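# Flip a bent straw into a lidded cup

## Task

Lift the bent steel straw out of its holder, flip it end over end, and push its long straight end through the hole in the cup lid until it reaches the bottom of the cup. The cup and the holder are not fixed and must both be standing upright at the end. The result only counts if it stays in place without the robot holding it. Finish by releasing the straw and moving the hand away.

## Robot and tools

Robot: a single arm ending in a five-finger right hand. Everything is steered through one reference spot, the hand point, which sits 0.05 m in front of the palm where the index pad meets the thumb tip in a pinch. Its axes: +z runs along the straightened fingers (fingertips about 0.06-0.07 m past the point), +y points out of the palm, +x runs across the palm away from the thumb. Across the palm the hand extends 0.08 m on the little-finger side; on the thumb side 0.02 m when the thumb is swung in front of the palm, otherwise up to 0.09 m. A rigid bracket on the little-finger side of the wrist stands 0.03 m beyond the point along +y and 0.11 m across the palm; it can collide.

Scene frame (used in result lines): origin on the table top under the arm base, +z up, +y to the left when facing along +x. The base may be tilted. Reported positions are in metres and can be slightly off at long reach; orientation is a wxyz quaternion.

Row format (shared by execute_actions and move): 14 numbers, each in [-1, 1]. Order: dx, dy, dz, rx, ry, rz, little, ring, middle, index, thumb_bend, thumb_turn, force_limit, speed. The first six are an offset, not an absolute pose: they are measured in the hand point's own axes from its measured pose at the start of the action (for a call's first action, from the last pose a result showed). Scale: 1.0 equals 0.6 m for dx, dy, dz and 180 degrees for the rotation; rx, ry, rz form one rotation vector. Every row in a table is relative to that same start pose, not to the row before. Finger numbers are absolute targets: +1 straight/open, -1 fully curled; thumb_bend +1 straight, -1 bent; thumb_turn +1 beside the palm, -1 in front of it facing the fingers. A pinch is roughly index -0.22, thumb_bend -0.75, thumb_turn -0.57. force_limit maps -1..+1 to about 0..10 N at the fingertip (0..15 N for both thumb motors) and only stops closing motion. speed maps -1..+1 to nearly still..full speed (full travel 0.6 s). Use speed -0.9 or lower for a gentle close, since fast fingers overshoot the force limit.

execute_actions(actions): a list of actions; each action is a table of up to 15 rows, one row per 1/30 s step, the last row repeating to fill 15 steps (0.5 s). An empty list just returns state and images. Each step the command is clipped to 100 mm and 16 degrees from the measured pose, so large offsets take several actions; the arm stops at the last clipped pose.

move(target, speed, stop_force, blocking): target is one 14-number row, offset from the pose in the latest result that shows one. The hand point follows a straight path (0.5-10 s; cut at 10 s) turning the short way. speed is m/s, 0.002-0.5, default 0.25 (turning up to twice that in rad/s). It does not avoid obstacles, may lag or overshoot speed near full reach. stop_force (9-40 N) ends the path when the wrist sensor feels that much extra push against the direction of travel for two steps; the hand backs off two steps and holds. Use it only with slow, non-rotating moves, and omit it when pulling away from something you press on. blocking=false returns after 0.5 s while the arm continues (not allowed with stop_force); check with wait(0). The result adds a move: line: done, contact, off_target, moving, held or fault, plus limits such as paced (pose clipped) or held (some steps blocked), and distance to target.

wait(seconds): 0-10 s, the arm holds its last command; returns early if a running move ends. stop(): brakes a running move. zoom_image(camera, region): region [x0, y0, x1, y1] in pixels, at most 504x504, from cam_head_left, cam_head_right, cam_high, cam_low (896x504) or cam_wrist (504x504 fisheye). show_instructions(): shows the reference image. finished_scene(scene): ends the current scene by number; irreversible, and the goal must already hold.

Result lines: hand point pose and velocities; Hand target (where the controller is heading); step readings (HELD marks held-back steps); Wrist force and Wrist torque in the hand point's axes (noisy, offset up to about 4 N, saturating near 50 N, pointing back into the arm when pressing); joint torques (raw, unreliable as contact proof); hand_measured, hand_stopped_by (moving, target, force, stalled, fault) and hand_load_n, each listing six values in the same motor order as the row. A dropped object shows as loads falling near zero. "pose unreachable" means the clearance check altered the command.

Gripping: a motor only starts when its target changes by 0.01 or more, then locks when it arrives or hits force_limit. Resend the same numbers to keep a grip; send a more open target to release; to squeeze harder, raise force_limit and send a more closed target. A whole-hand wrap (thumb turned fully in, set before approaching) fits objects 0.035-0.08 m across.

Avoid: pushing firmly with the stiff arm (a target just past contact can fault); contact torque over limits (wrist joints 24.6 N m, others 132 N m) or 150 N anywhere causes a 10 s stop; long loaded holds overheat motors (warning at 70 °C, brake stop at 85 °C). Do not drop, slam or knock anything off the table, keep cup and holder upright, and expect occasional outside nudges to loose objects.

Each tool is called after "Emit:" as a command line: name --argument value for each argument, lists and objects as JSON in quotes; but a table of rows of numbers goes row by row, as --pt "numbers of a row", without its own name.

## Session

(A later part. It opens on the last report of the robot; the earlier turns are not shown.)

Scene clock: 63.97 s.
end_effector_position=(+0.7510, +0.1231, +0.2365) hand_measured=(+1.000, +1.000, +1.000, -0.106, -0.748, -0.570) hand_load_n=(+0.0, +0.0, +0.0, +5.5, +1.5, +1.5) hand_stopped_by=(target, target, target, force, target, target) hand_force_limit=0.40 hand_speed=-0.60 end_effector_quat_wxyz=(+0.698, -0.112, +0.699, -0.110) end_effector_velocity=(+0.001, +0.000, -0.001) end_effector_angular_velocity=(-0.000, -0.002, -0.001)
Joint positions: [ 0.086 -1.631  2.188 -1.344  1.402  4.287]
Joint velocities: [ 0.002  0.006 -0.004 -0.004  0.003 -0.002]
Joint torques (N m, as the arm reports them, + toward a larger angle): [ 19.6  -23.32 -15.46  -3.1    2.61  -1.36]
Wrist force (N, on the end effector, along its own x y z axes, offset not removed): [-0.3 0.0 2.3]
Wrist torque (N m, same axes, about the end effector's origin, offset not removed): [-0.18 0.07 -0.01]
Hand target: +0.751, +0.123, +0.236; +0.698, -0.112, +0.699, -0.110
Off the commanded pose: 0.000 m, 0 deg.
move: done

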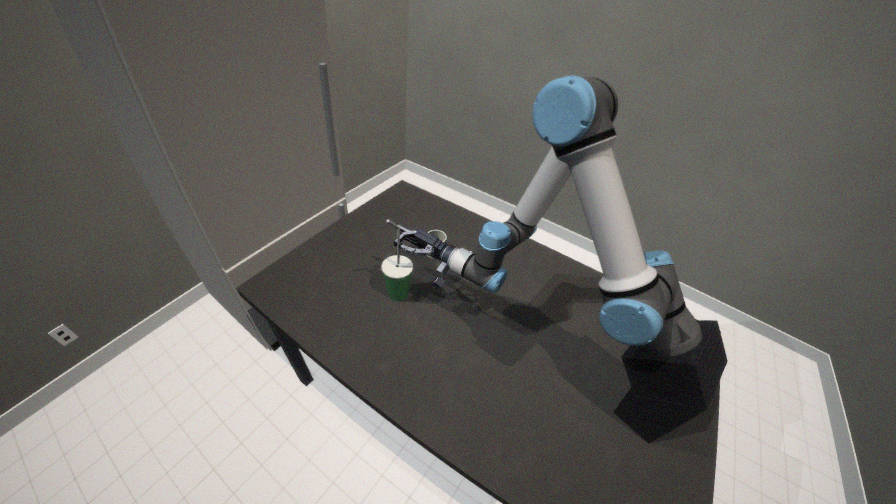

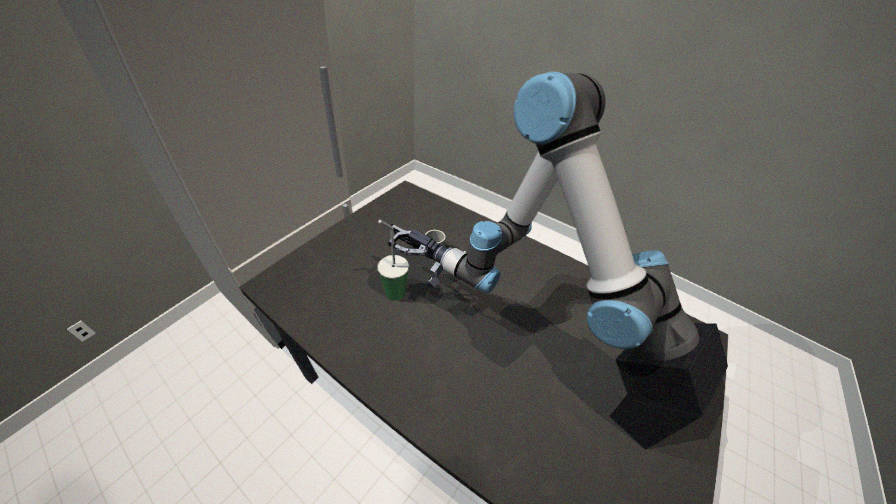

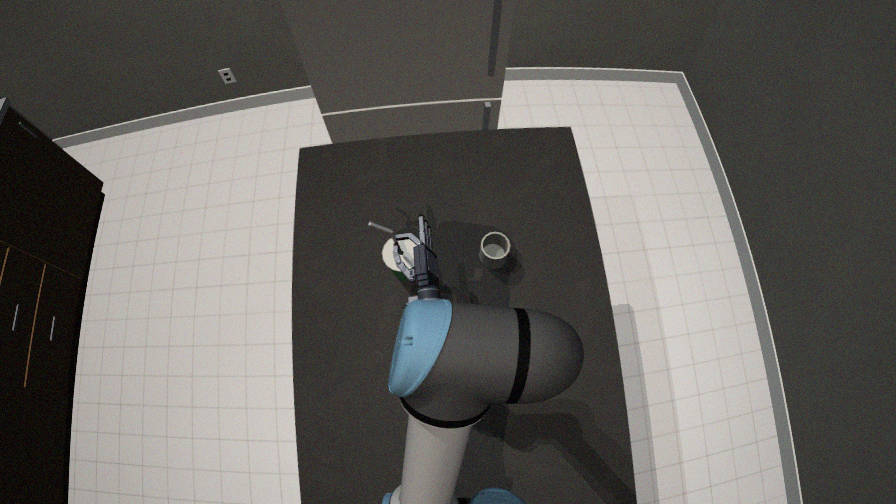

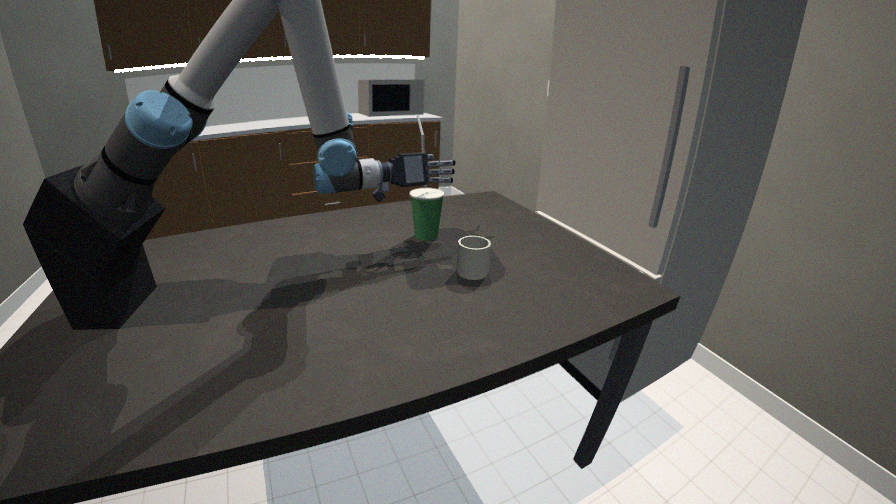

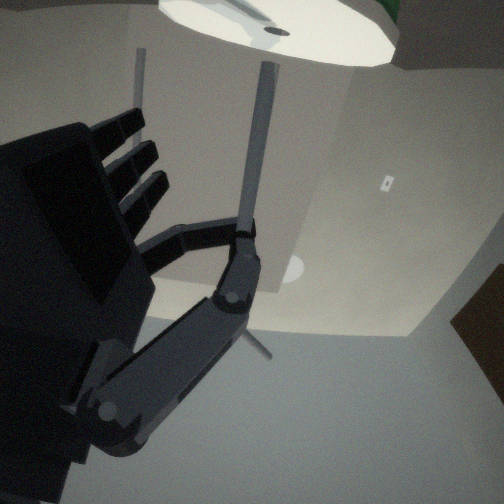

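Emit:
move --target '[0.0138,0.0062,0.0067,0,0,0,1,1,1,-0.4,-0.75,-0.57,0.4,-0.6]' --speed 0.03

Emit:
zoom_image --camera "cam_low" --region '[390,150,470,230]'

Emit:
zoom_image --camera "cam_head_left" --region '[360,210,440,290]'

Scene clock: 68.93 s.
end_effector_position=(+0.7549, +0.1241, +0.2276) hand_measured=(+1.000, +1.000, +1.000, -0.106, -0.748, -0.570) hand_load_n=(+0.0, +0.0, +0.0, +5.5, +1.5, +1.5) hand_stopped_by=(target, target, target, force, target, target) hand_force_limit=0.40 hand_speed=-0.60 end_effector_quat_wxyz=(+0.698, -0.112, +0.699, -0.110) end_effector_velocity=(+0.001, +0.000, -0.002) end_effector_angular_velocity=(-0.000, -0.000, +0.000)
Joint positions: [ 0.088 -1.603  2.173 -1.356  1.404  4.286]
Joint velocities: [ 0.     0.006 -0.003 -0.003 -0.    -0.   ]
Joint torques (N m, as the arm reports them, + toward a larger angle): [ 19.18 -24.54 -14.99  -3.46   2.19  -1.37]
Wrist force (N, on the end effector, along its own x y z axes, offset not removed): [3.6 -1.0 2.0]
Wrist torque (N m, same axes, about the end effector's origin, offset not removed): [-0.43 -0.40 0.35]
Hand target: +0.755, +0.124, +0.227; +0.698, -0.112, +0.699, -0.110
Off the commanded pose: 0.000 m, 0 deg.
move: done

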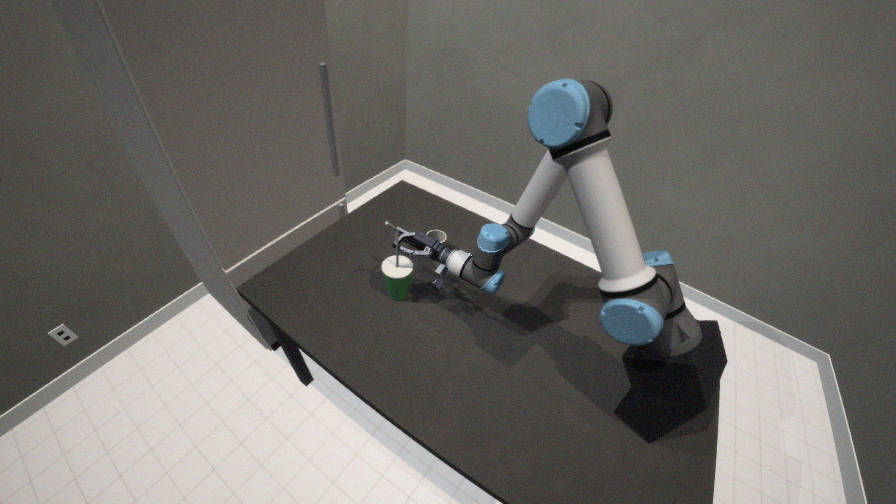

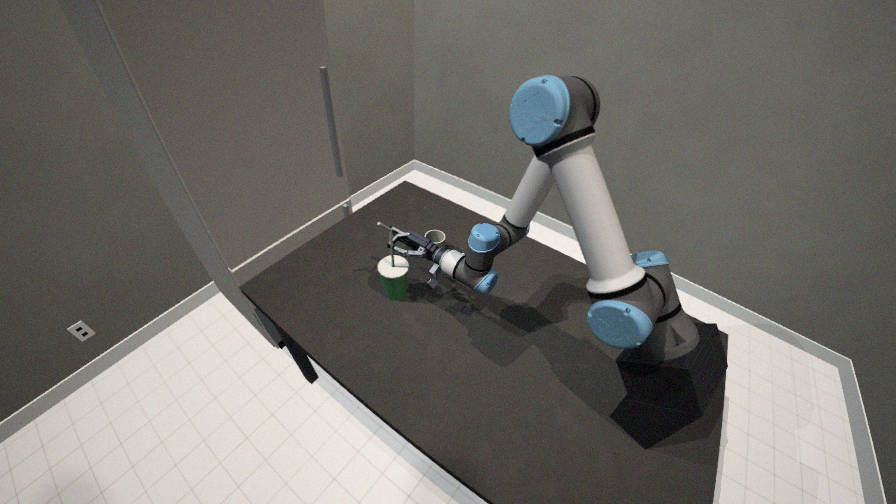

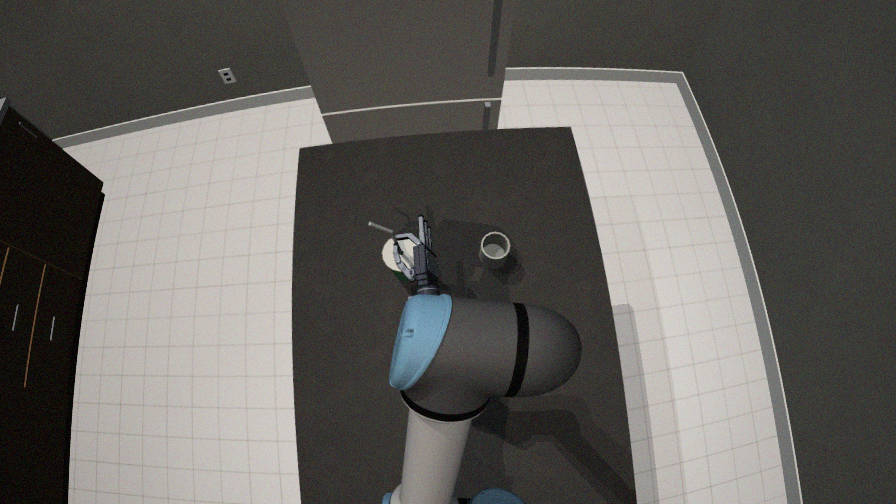

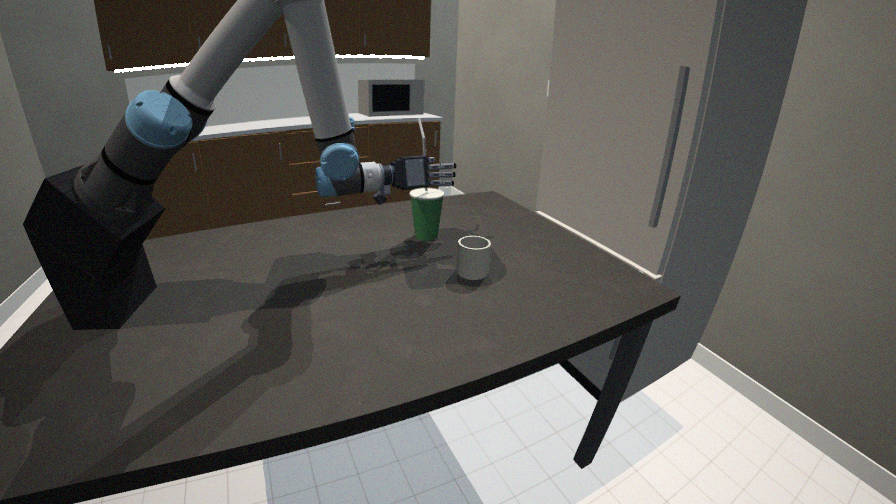

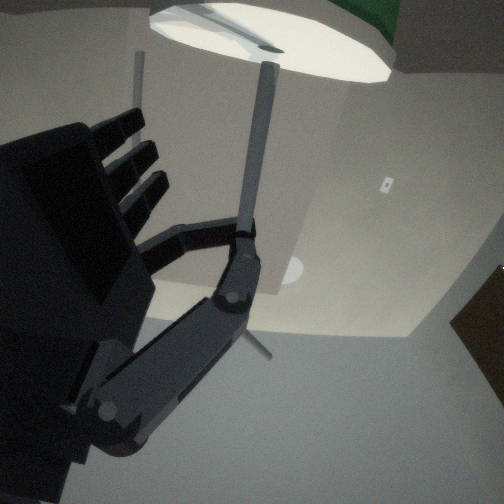

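Region (390, 150, 470, 230) of cam_low's 896x504 image, scaled by 6.300, with more detail than that image has.

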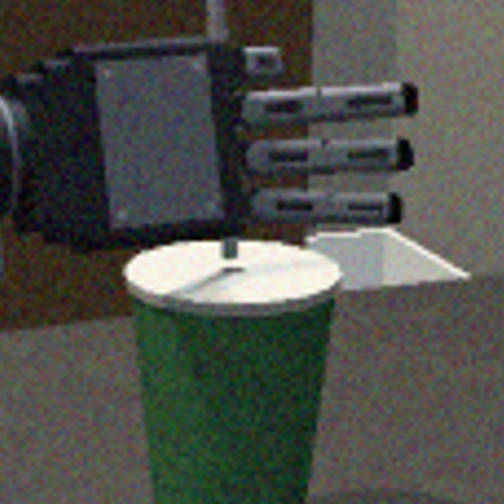

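Region (360, 210, 440, 290) of cam_head_left's 896x504 image, scaled by 6.300, with more detail than that image has.

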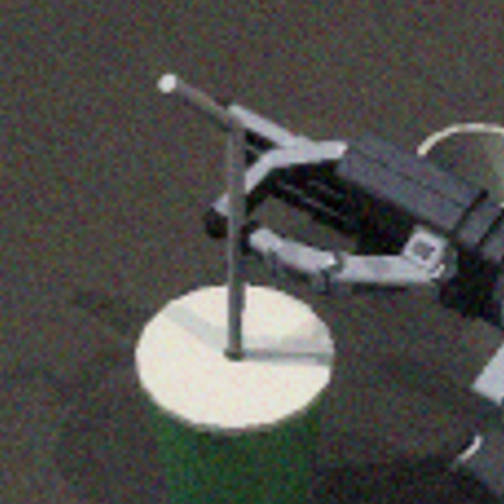

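Down 15 mm, +1.5 mm X.

Emit:
execute_actions --actions '[[[0.002,0.0007,0.0025,0,0,0,1,1,1,-0.4,-0.75,-0.57,0.4,-0.6]]]'

Emit:
move --target '[0.0238,0.0077,0,0,0,0,1,1,1,-0.4,-0.75,-0.57,0.4,-0.6]' --speed 0.012

Emit:
zoom_image --camera "cam_head_left" --region '[360,210,440,290]'

Scene clock: 72.03 s.
end_effector_position=(+0.7563, +0.1241, +0.2264) hand_measured=(+1.000, +1.000, +1.000, -0.106, -0.748, -0.570) hand_load_n=(+0.0, +0.0, +0.0, +5.5, +1.5, +1.5) hand_stopped_by=(target, target, target, force, target, target) hand_force_limit=0.40 hand_speed=-0.60 end_effector_quat_wxyz=(+0.698, -0.112, +0.699, -0.110) end_effector_velocity=(+0.001, -0.001, +0.001) end_effector_angular_velocity=(-0.000, -0.002, -0.001)
Joint positions: [ 0.088 -1.599  2.168 -1.356  1.404  4.286]
Joint velocities: [-0.    -0.001 -0.001  0.     0.001  0.   ]
Joint torques (N m, as the arm reports them, + toward a larger angle): [ 19.14 -23.44 -14.85   0.03   2.22  -1.47]
Wrist force (N, on the end effector, along its own x y z axes, offset not removed): [-2.8 -8.1 0.5]
Wrist torque (N m, same axes, about the end effector's origin, offset not removed): [-1.39 0.48 -0.51]
Hand target: +0.756, +0.124, +0.226; +0.698, -0.112, +0.699, -0.110
Off the commanded pose: 0.000 m, 0 deg.
Step readings (end_effector_position):
0: (+0.7550, +0.1241, +0.2274)
1: (+0.7550, +0.1241, +0.2274)
2: (+0.7551, +0.1241, +0.2273)
4: (+0.7557, +0.1241, +0.2269)
8: (+0.7562, +0.1241, +0.2265)
15: end_effector_position above

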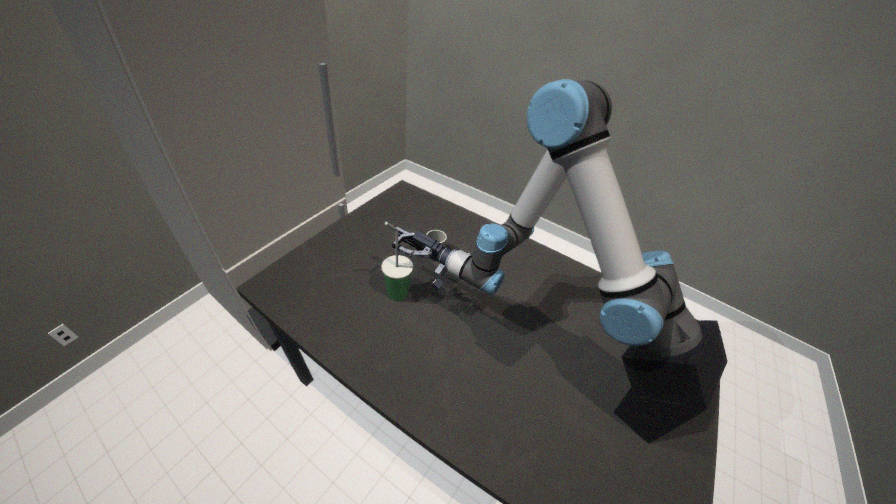

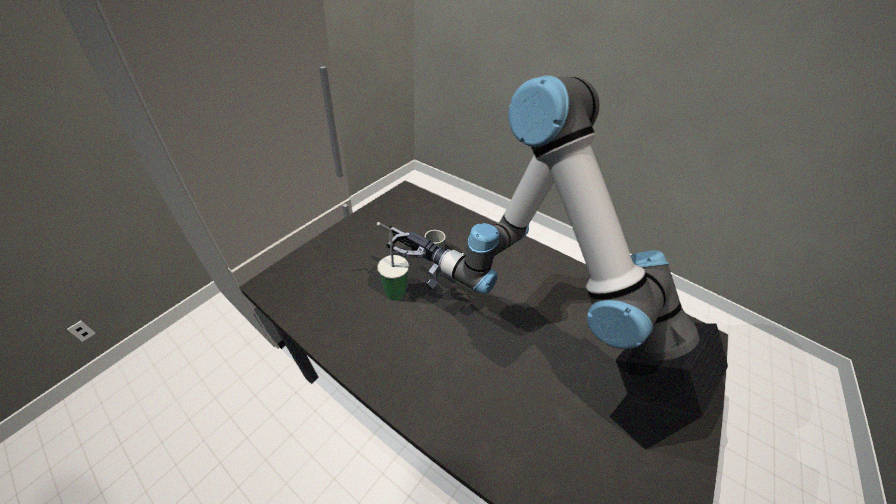

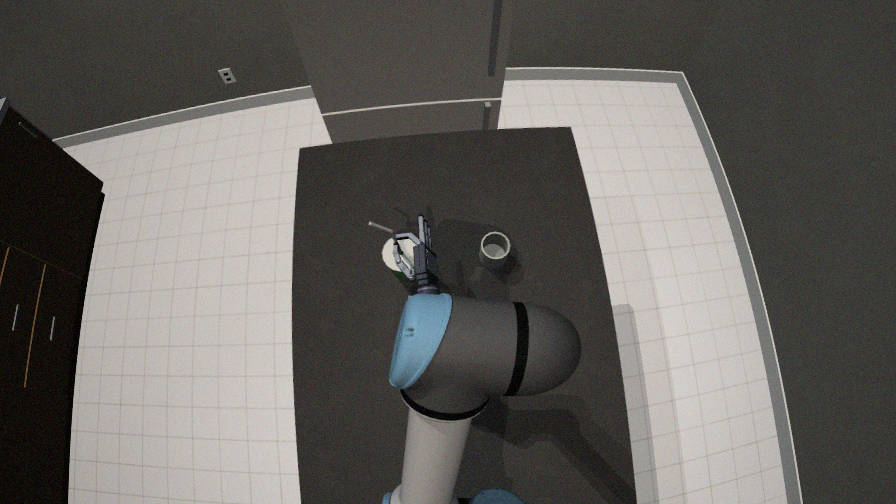

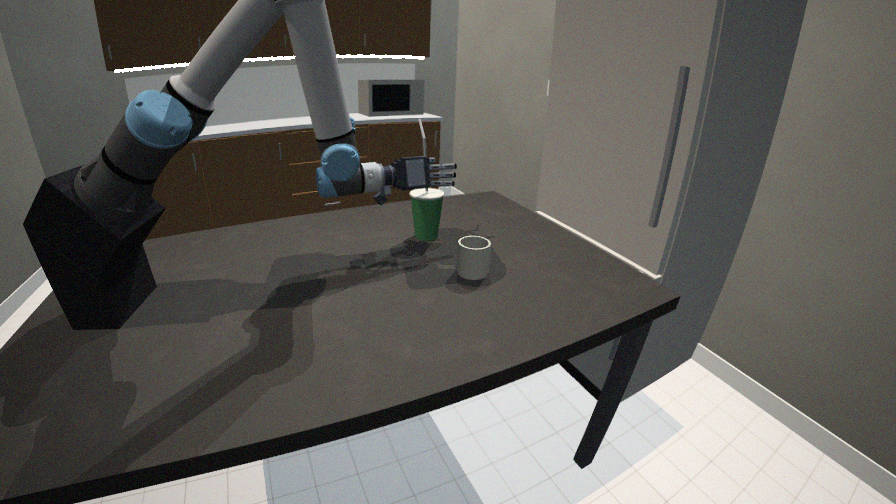

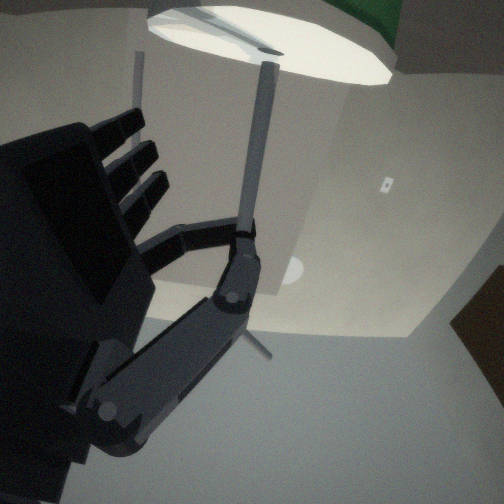

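Scene clock: 73.50 s.
end_effector_position=(+0.7563, +0.1241, +0.2116) hand_measured=(+1.000, +1.000, +1.000, -0.106, -0.748, -0.570) hand_load_n=(+0.0, +0.0, +0.0, +5.5, +1.5, +1.5) hand_stopped_by=(target, target, target, force, target, target) hand_force_limit=0.40 hand_speed=-0.60 end_effector_quat_wxyz=(+0.698, -0.112, +0.699, -0.110) end_effector_velocity=(-0.000, +0.000, -0.002) end_effector_angular_velocity=(-0.000, -0.000, +0.001)
Joint positions: [ 0.084 -1.559  2.16  -1.388  1.401  4.289]
Joint velocities: [-0.001  0.006 -0.001 -0.006 -0.001  0.   ]
Joint torques (N m, as the arm reports them, + toward a larger angle): [  7.29 -25.25 -13.95  -3.32  -2.86   1.78]
Wrist force (N, on the end effector, along its own x y z axes, offset not removed): [-3.9 -0.4 0.6]
Wrist torque (N m, same axes, about the end effector's origin, offset not removed): [-0.09 0.43 -0.12]
Hand target: +0.756, +0.124, +0.211; +0.698, -0.112, +0.699, -0.110
Off the commanded pose: 0.000 m, 0 deg.
move: done

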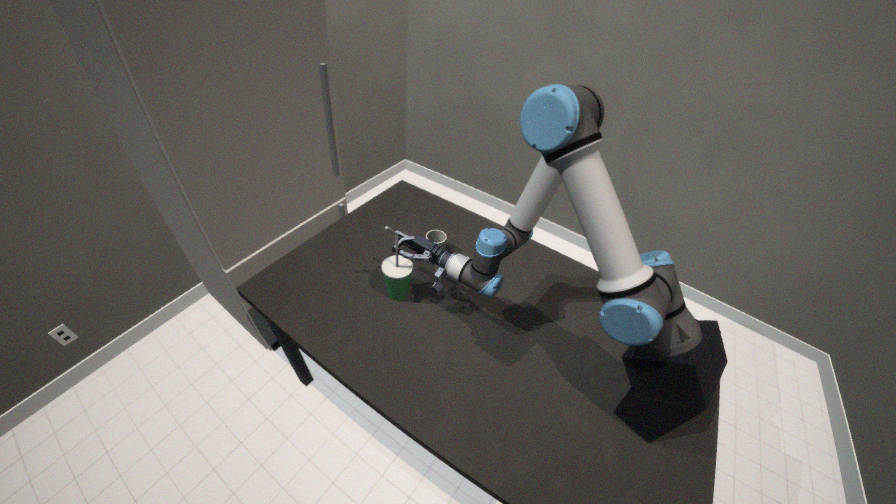

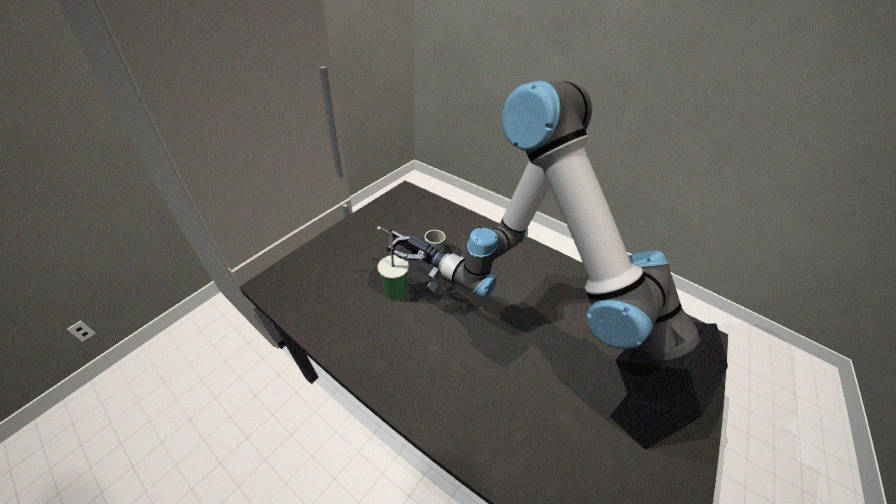

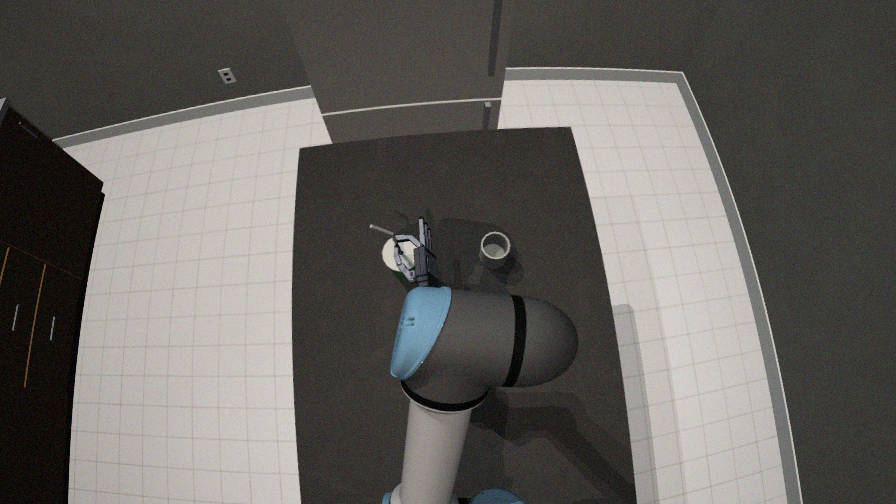

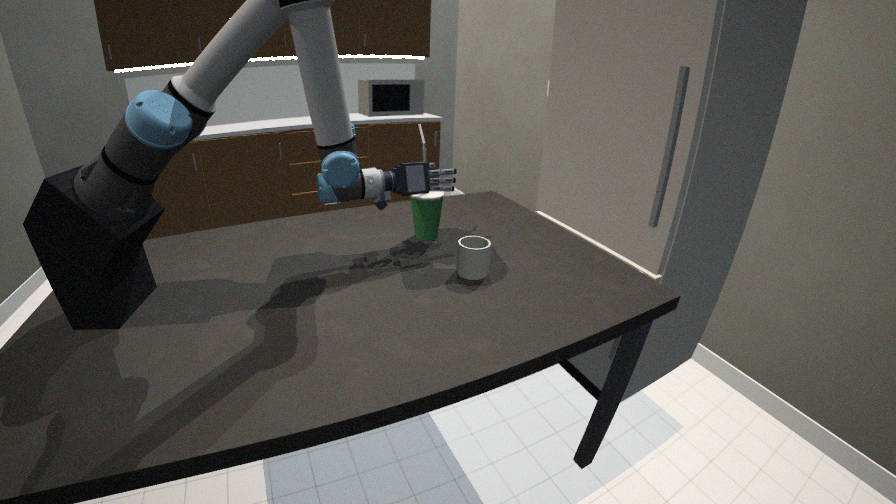

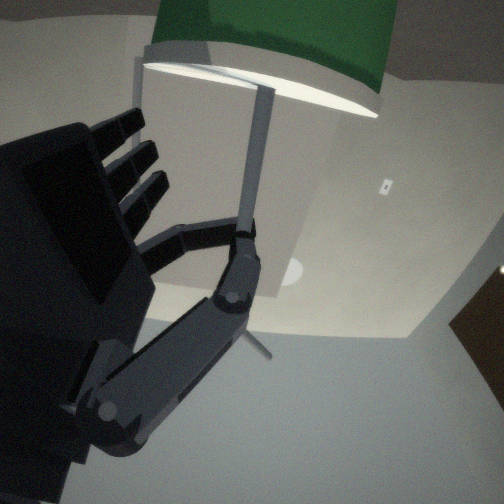

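Region (360, 210, 440, 290) of cam_head_left's 896x504 image, scaled by 6.300, with more detail than that image has.

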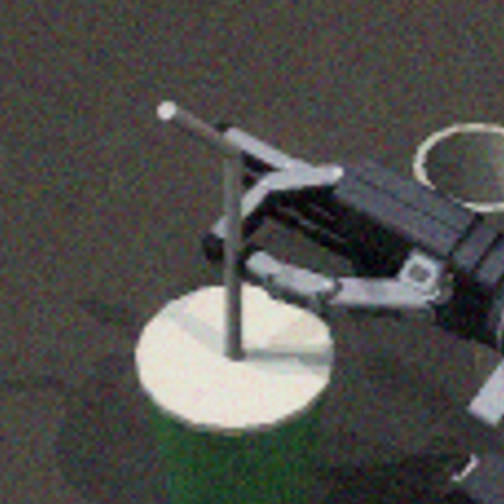

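Emit:
move --target '[0.0634,0.0206,0.003,0,0,0,1,1,1,-0.4,-0.75,-0.57,0.4,-0.6]' --speed 0.025

Emit:
move --target '[0,0,0,0,0,0,1,1,1,-0.02,-0.75,-0.57,0.4,-0.9]'

Emit:
zoom_image --camera "cam_head_left" --region '[350,210,450,310]'

Scene clock: 83.37 s.
end_effector_position=(+0.7580, +0.1240, +0.1717) hand_measured=(+1.000, +1.000, +1.000, -0.106, -0.748, -0.570) hand_load_n=(+0.0, +0.0, +0.0, +5.5, +1.5, +1.5) hand_stopped_by=(target, target, target, force, target, target) hand_force_limit=0.40 hand_speed=-0.60 end_effector_quat_wxyz=(+0.698, -0.112, +0.699, -0.110) end_effector_velocity=(-0.000, -0.000, -0.003) end_effector_angular_velocity=(+0.000, +0.002, -0.001)
Joint positions: [ 0.075 -1.451  2.126 -1.463  1.394  4.295]
Joint velocities: [-0.     0.007 -0.002 -0.003  0.001  0.   ]
Joint torques (N m, as the arm reports them, + toward a larger angle): [  7.26 -25.32 -13.31  -3.48  -2.87   1.56]
Wrist force (N, on the end effector, along its own x y z axes, offset not removed): [2.5 -0.5 -3.8]
Wrist torque (N m, same axes, about the end effector's origin, offset not removed): [0.19 -0.45 0.03]
Hand target: +0.758, +0.124, +0.172; +0.698, -0.112, +0.699, -0.110
Off the commanded pose: 0.000 m, 0 deg.
move: done

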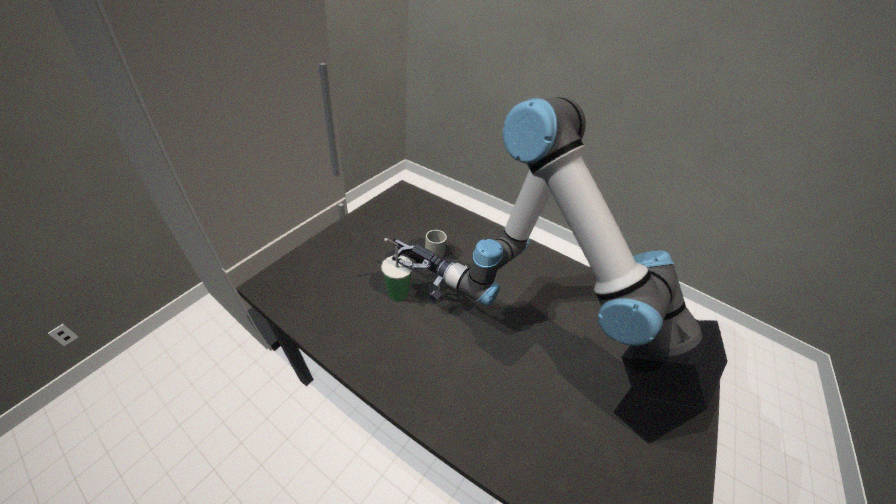

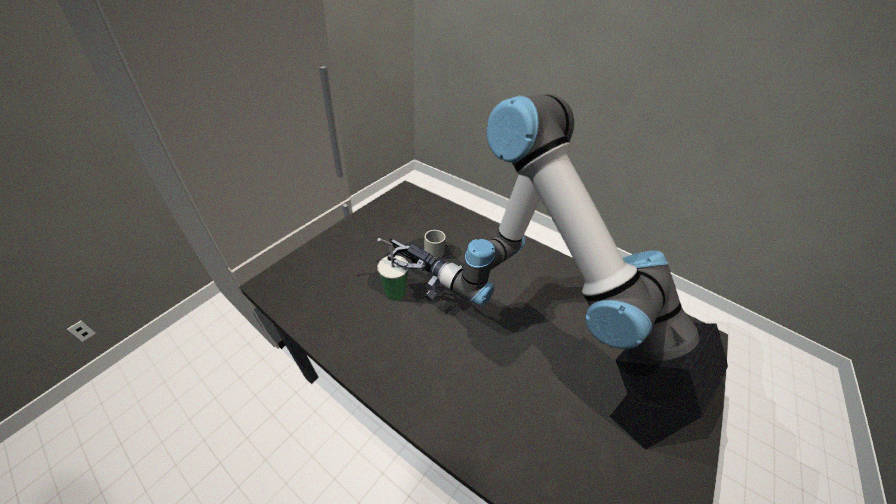

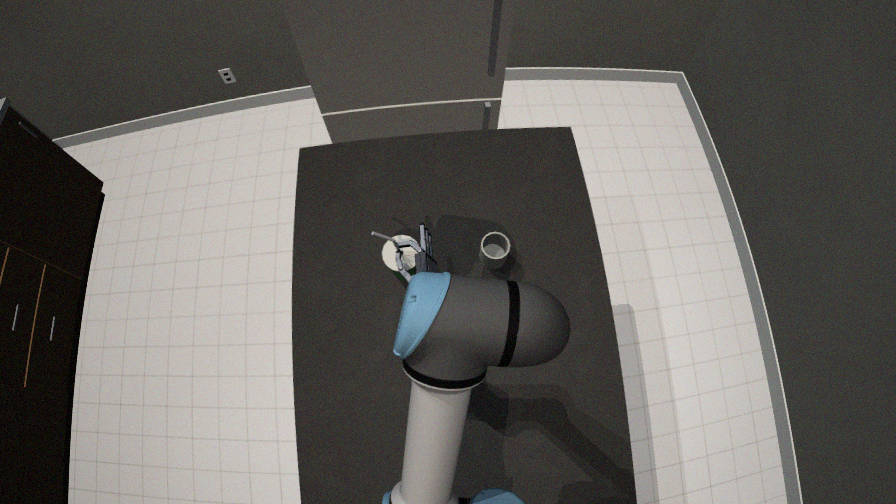

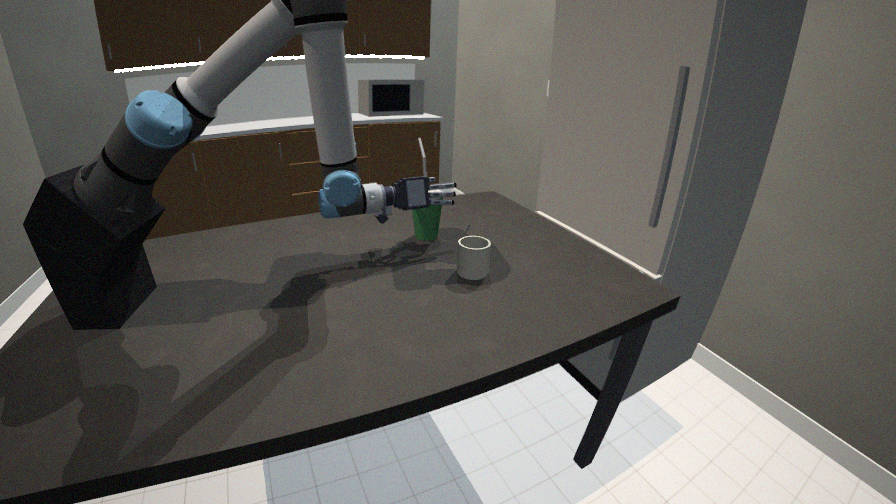

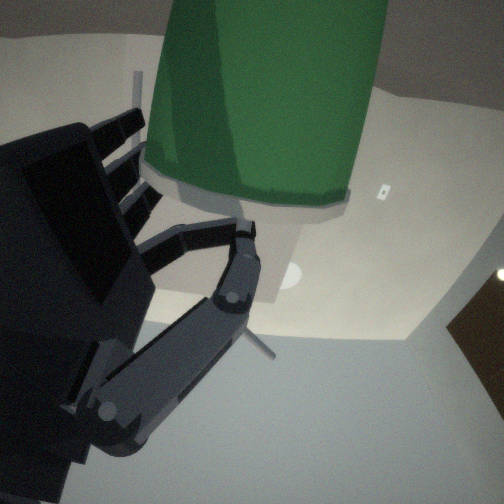

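Scene clock: 84.13 s.
end_effector_position=(+0.7580, +0.1240, +0.1718) hand_measured=(+1.000, +1.000, +1.000, -0.020, -0.750, -0.570) hand_load_n=(+0.0, +0.0, +0.0, +0.0, +0.0, +0.0) hand_stopped_by=(target, target, target, target, target, target) hand_force_limit=0.40 hand_speed=-0.90 end_effector_quat_wxyz=(+0.698, -0.112, +0.699, -0.110) end_effector_velocity=(+0.000, +0.000, +0.000) end_effector_angular_velocity=(-0.000, -0.000, +0.001)
Joint positions: [ 0.075 -1.451  2.126 -1.463  1.394  4.295]
Joint velocities: [-0.    -0.001  0.     0.001 -0.002  0.   ]
Joint torques (N m, as the arm reports them, + toward a larger angle): [  9.61 -54.05  -1.76   0.12  -2.24   1.13]
Wrist force (N, on the end effector, along its own x y z axes, offset not removed): [0.6 -2.6 -4.4]
Wrist torque (N m, same axes, about the end effector's origin, offset not removed): [-0.16 -0.07 -0.06]
Hand target: +0.758, +0.124, +0.172; +0.698, -0.112, +0.699, -0.110
Off the commanded pose: 0.000 m, 0 deg.
move: done

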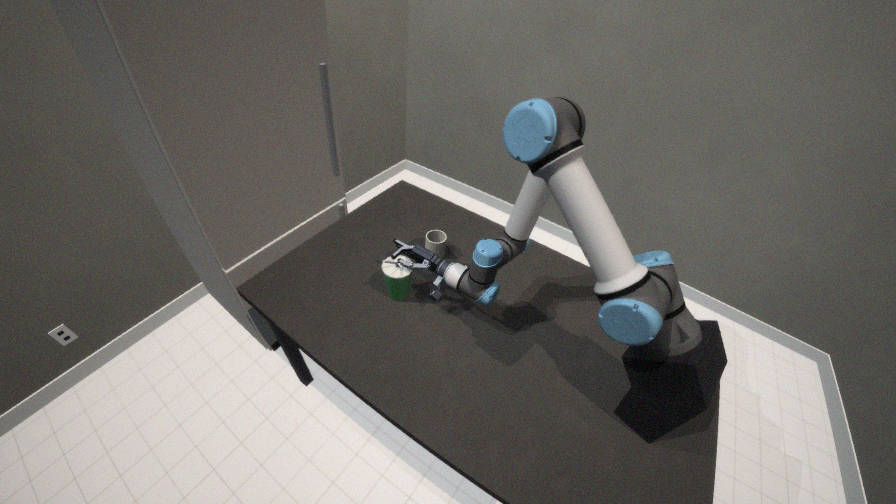

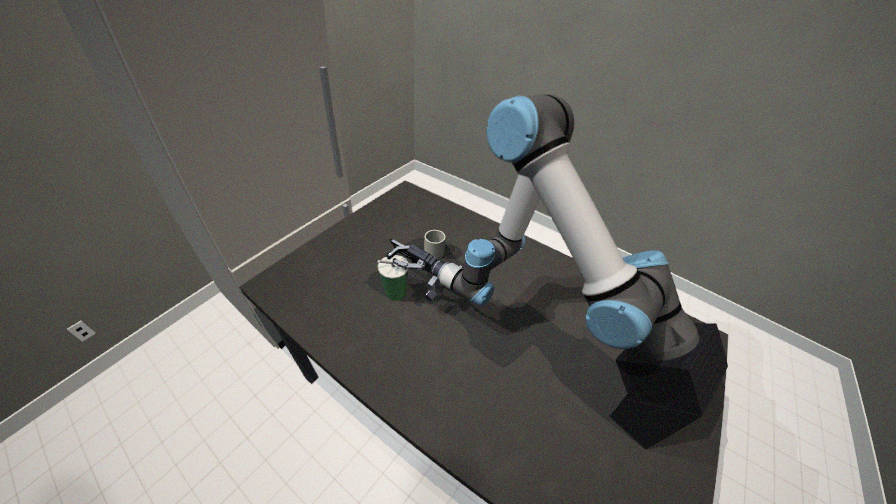

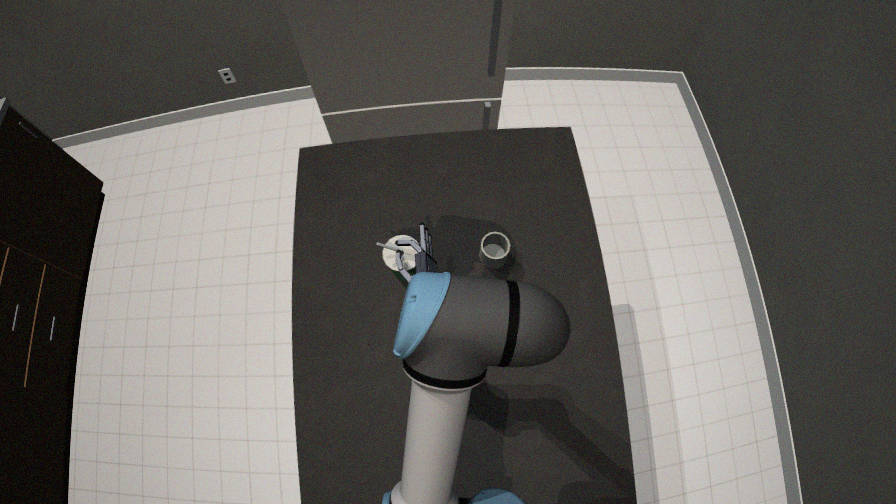

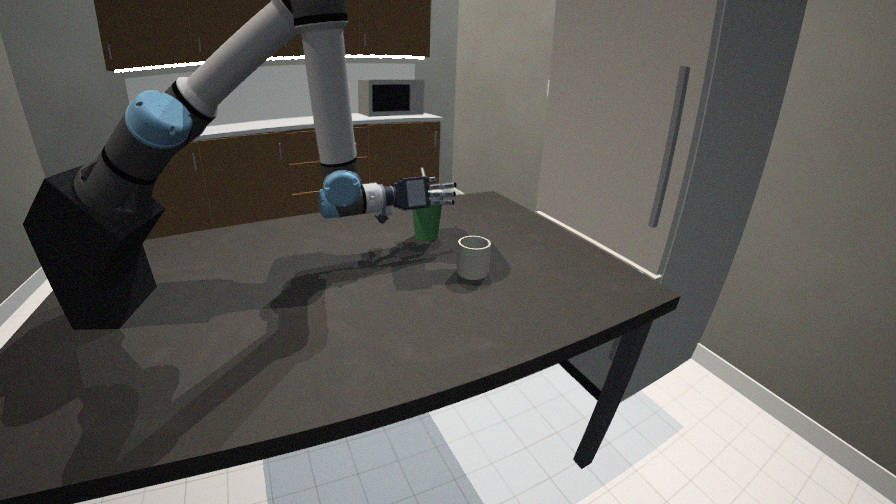

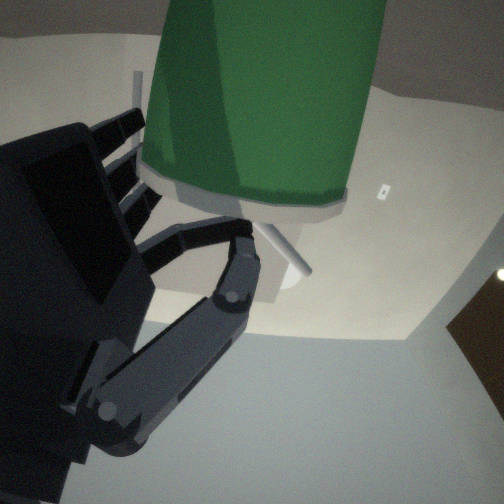

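Region (350, 210, 450, 310) of cam_head_left's 896x504 image, scaled by 5.040, with more detail than that image has.

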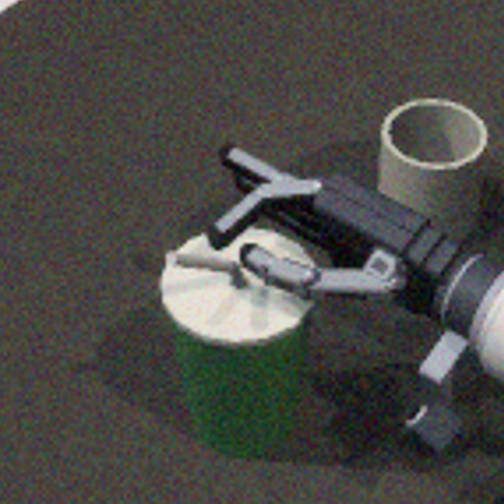

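Emit:
move --target '[-0.1,-0.15,-0.05,0,0,0,1,1,1,1,-0.75,-0.57,0.4,0.5]' --speed 0.15

Scene clock: 87.23 s.
end_effector_position=(+0.7284, +0.0570, +0.2567) hand_measured=(+1.000, +1.000, +1.000, +1.000, -0.750, -0.570) hand_load_n=(+0.0, +0.0, +0.0, +0.0, +0.0, +0.0) hand_stopped_by=(target, target, target, target, target, target) hand_force_limit=0.40 hand_speed=0.50 end_effector_quat_wxyz=(+0.698, -0.112, +0.699, -0.111) end_effector_velocity=(-0.001, -0.001, +0.000) end_effector_angular_velocity=(+0.000, +0.002, -0.001)
Joint positions: [-0.108 -1.771  2.28  -1.329  1.267  4.431]
Joint velocities: [-0.004 -0.004  0.002  0.003 -0.002  0.003]
Joint torques (N m, as the arm reports them, + toward a larger angle): [  3.06 -47.02   1.34   0.4   -2.66   1.64]
Wrist force (N, on the end effector, along its own x y z axes, offset not removed): [-2.0 -2.9 0.8]
Wrist torque (N m, same axes, about the end effector's origin, offset not removed): [-0.19 0.33 -0.57]
Hand target: +0.728, +0.057, +0.257; +0.698, -0.112, +0.699, -0.110
Off the commanded pose: 0.000 m, 0 deg.
move: done

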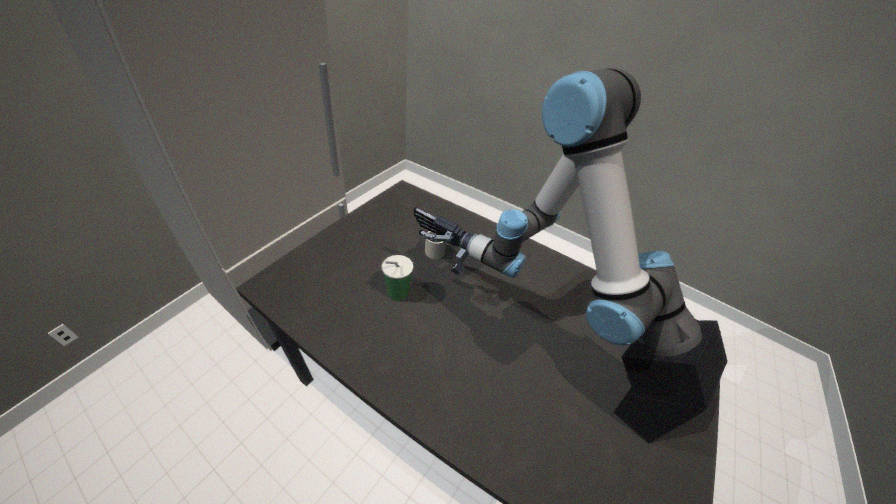

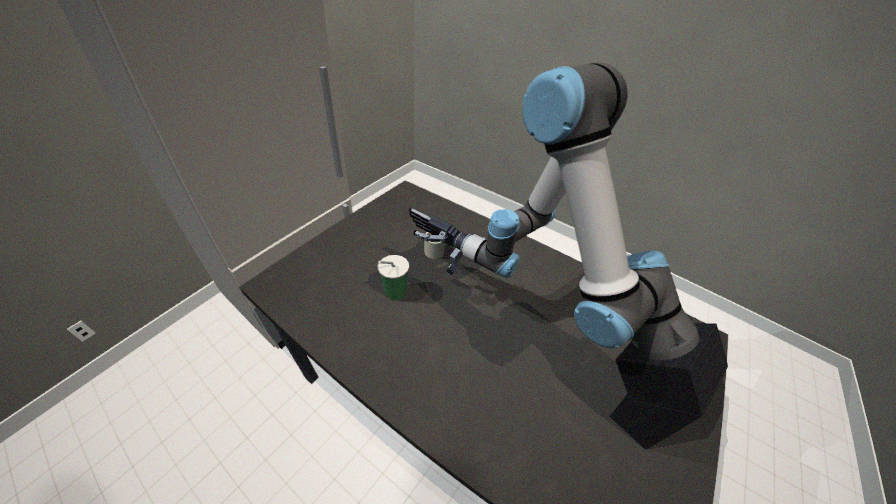

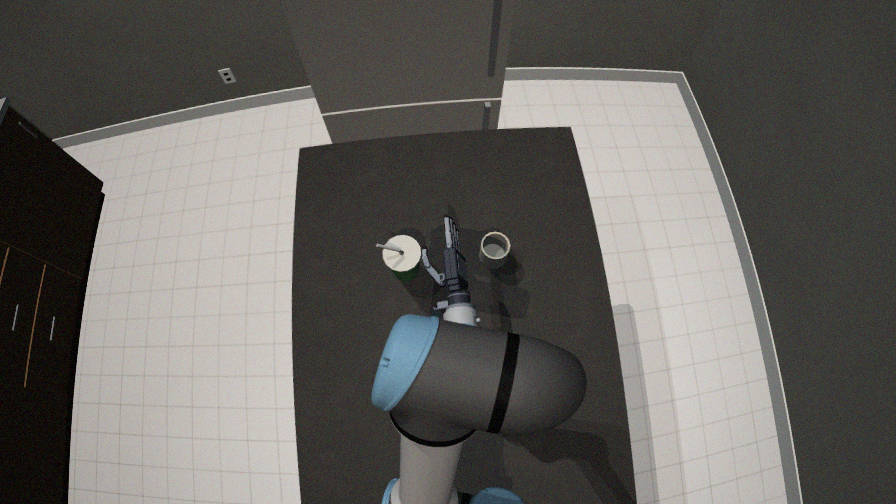

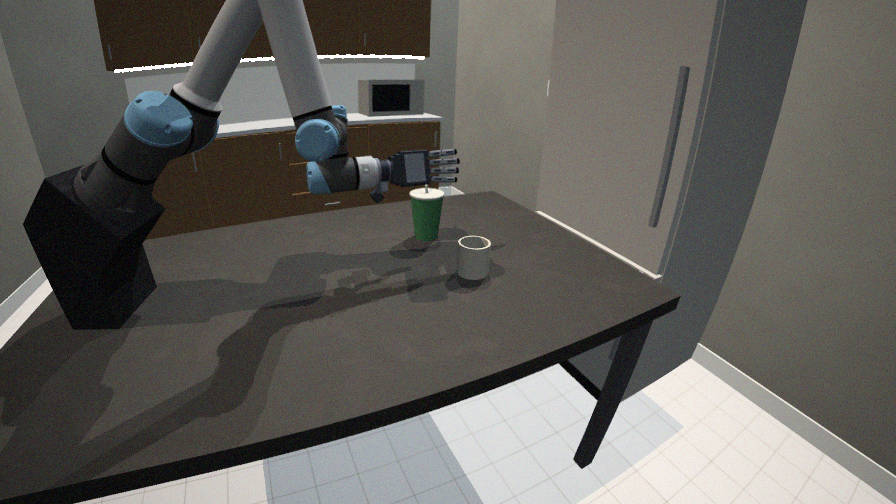

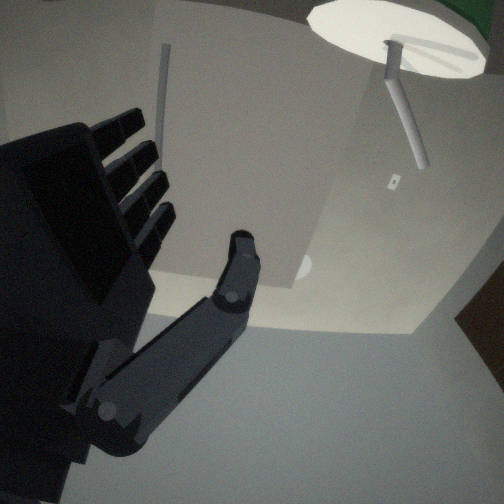

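Emit:
finished_scene --scene 2

The scene is finished: the task was done.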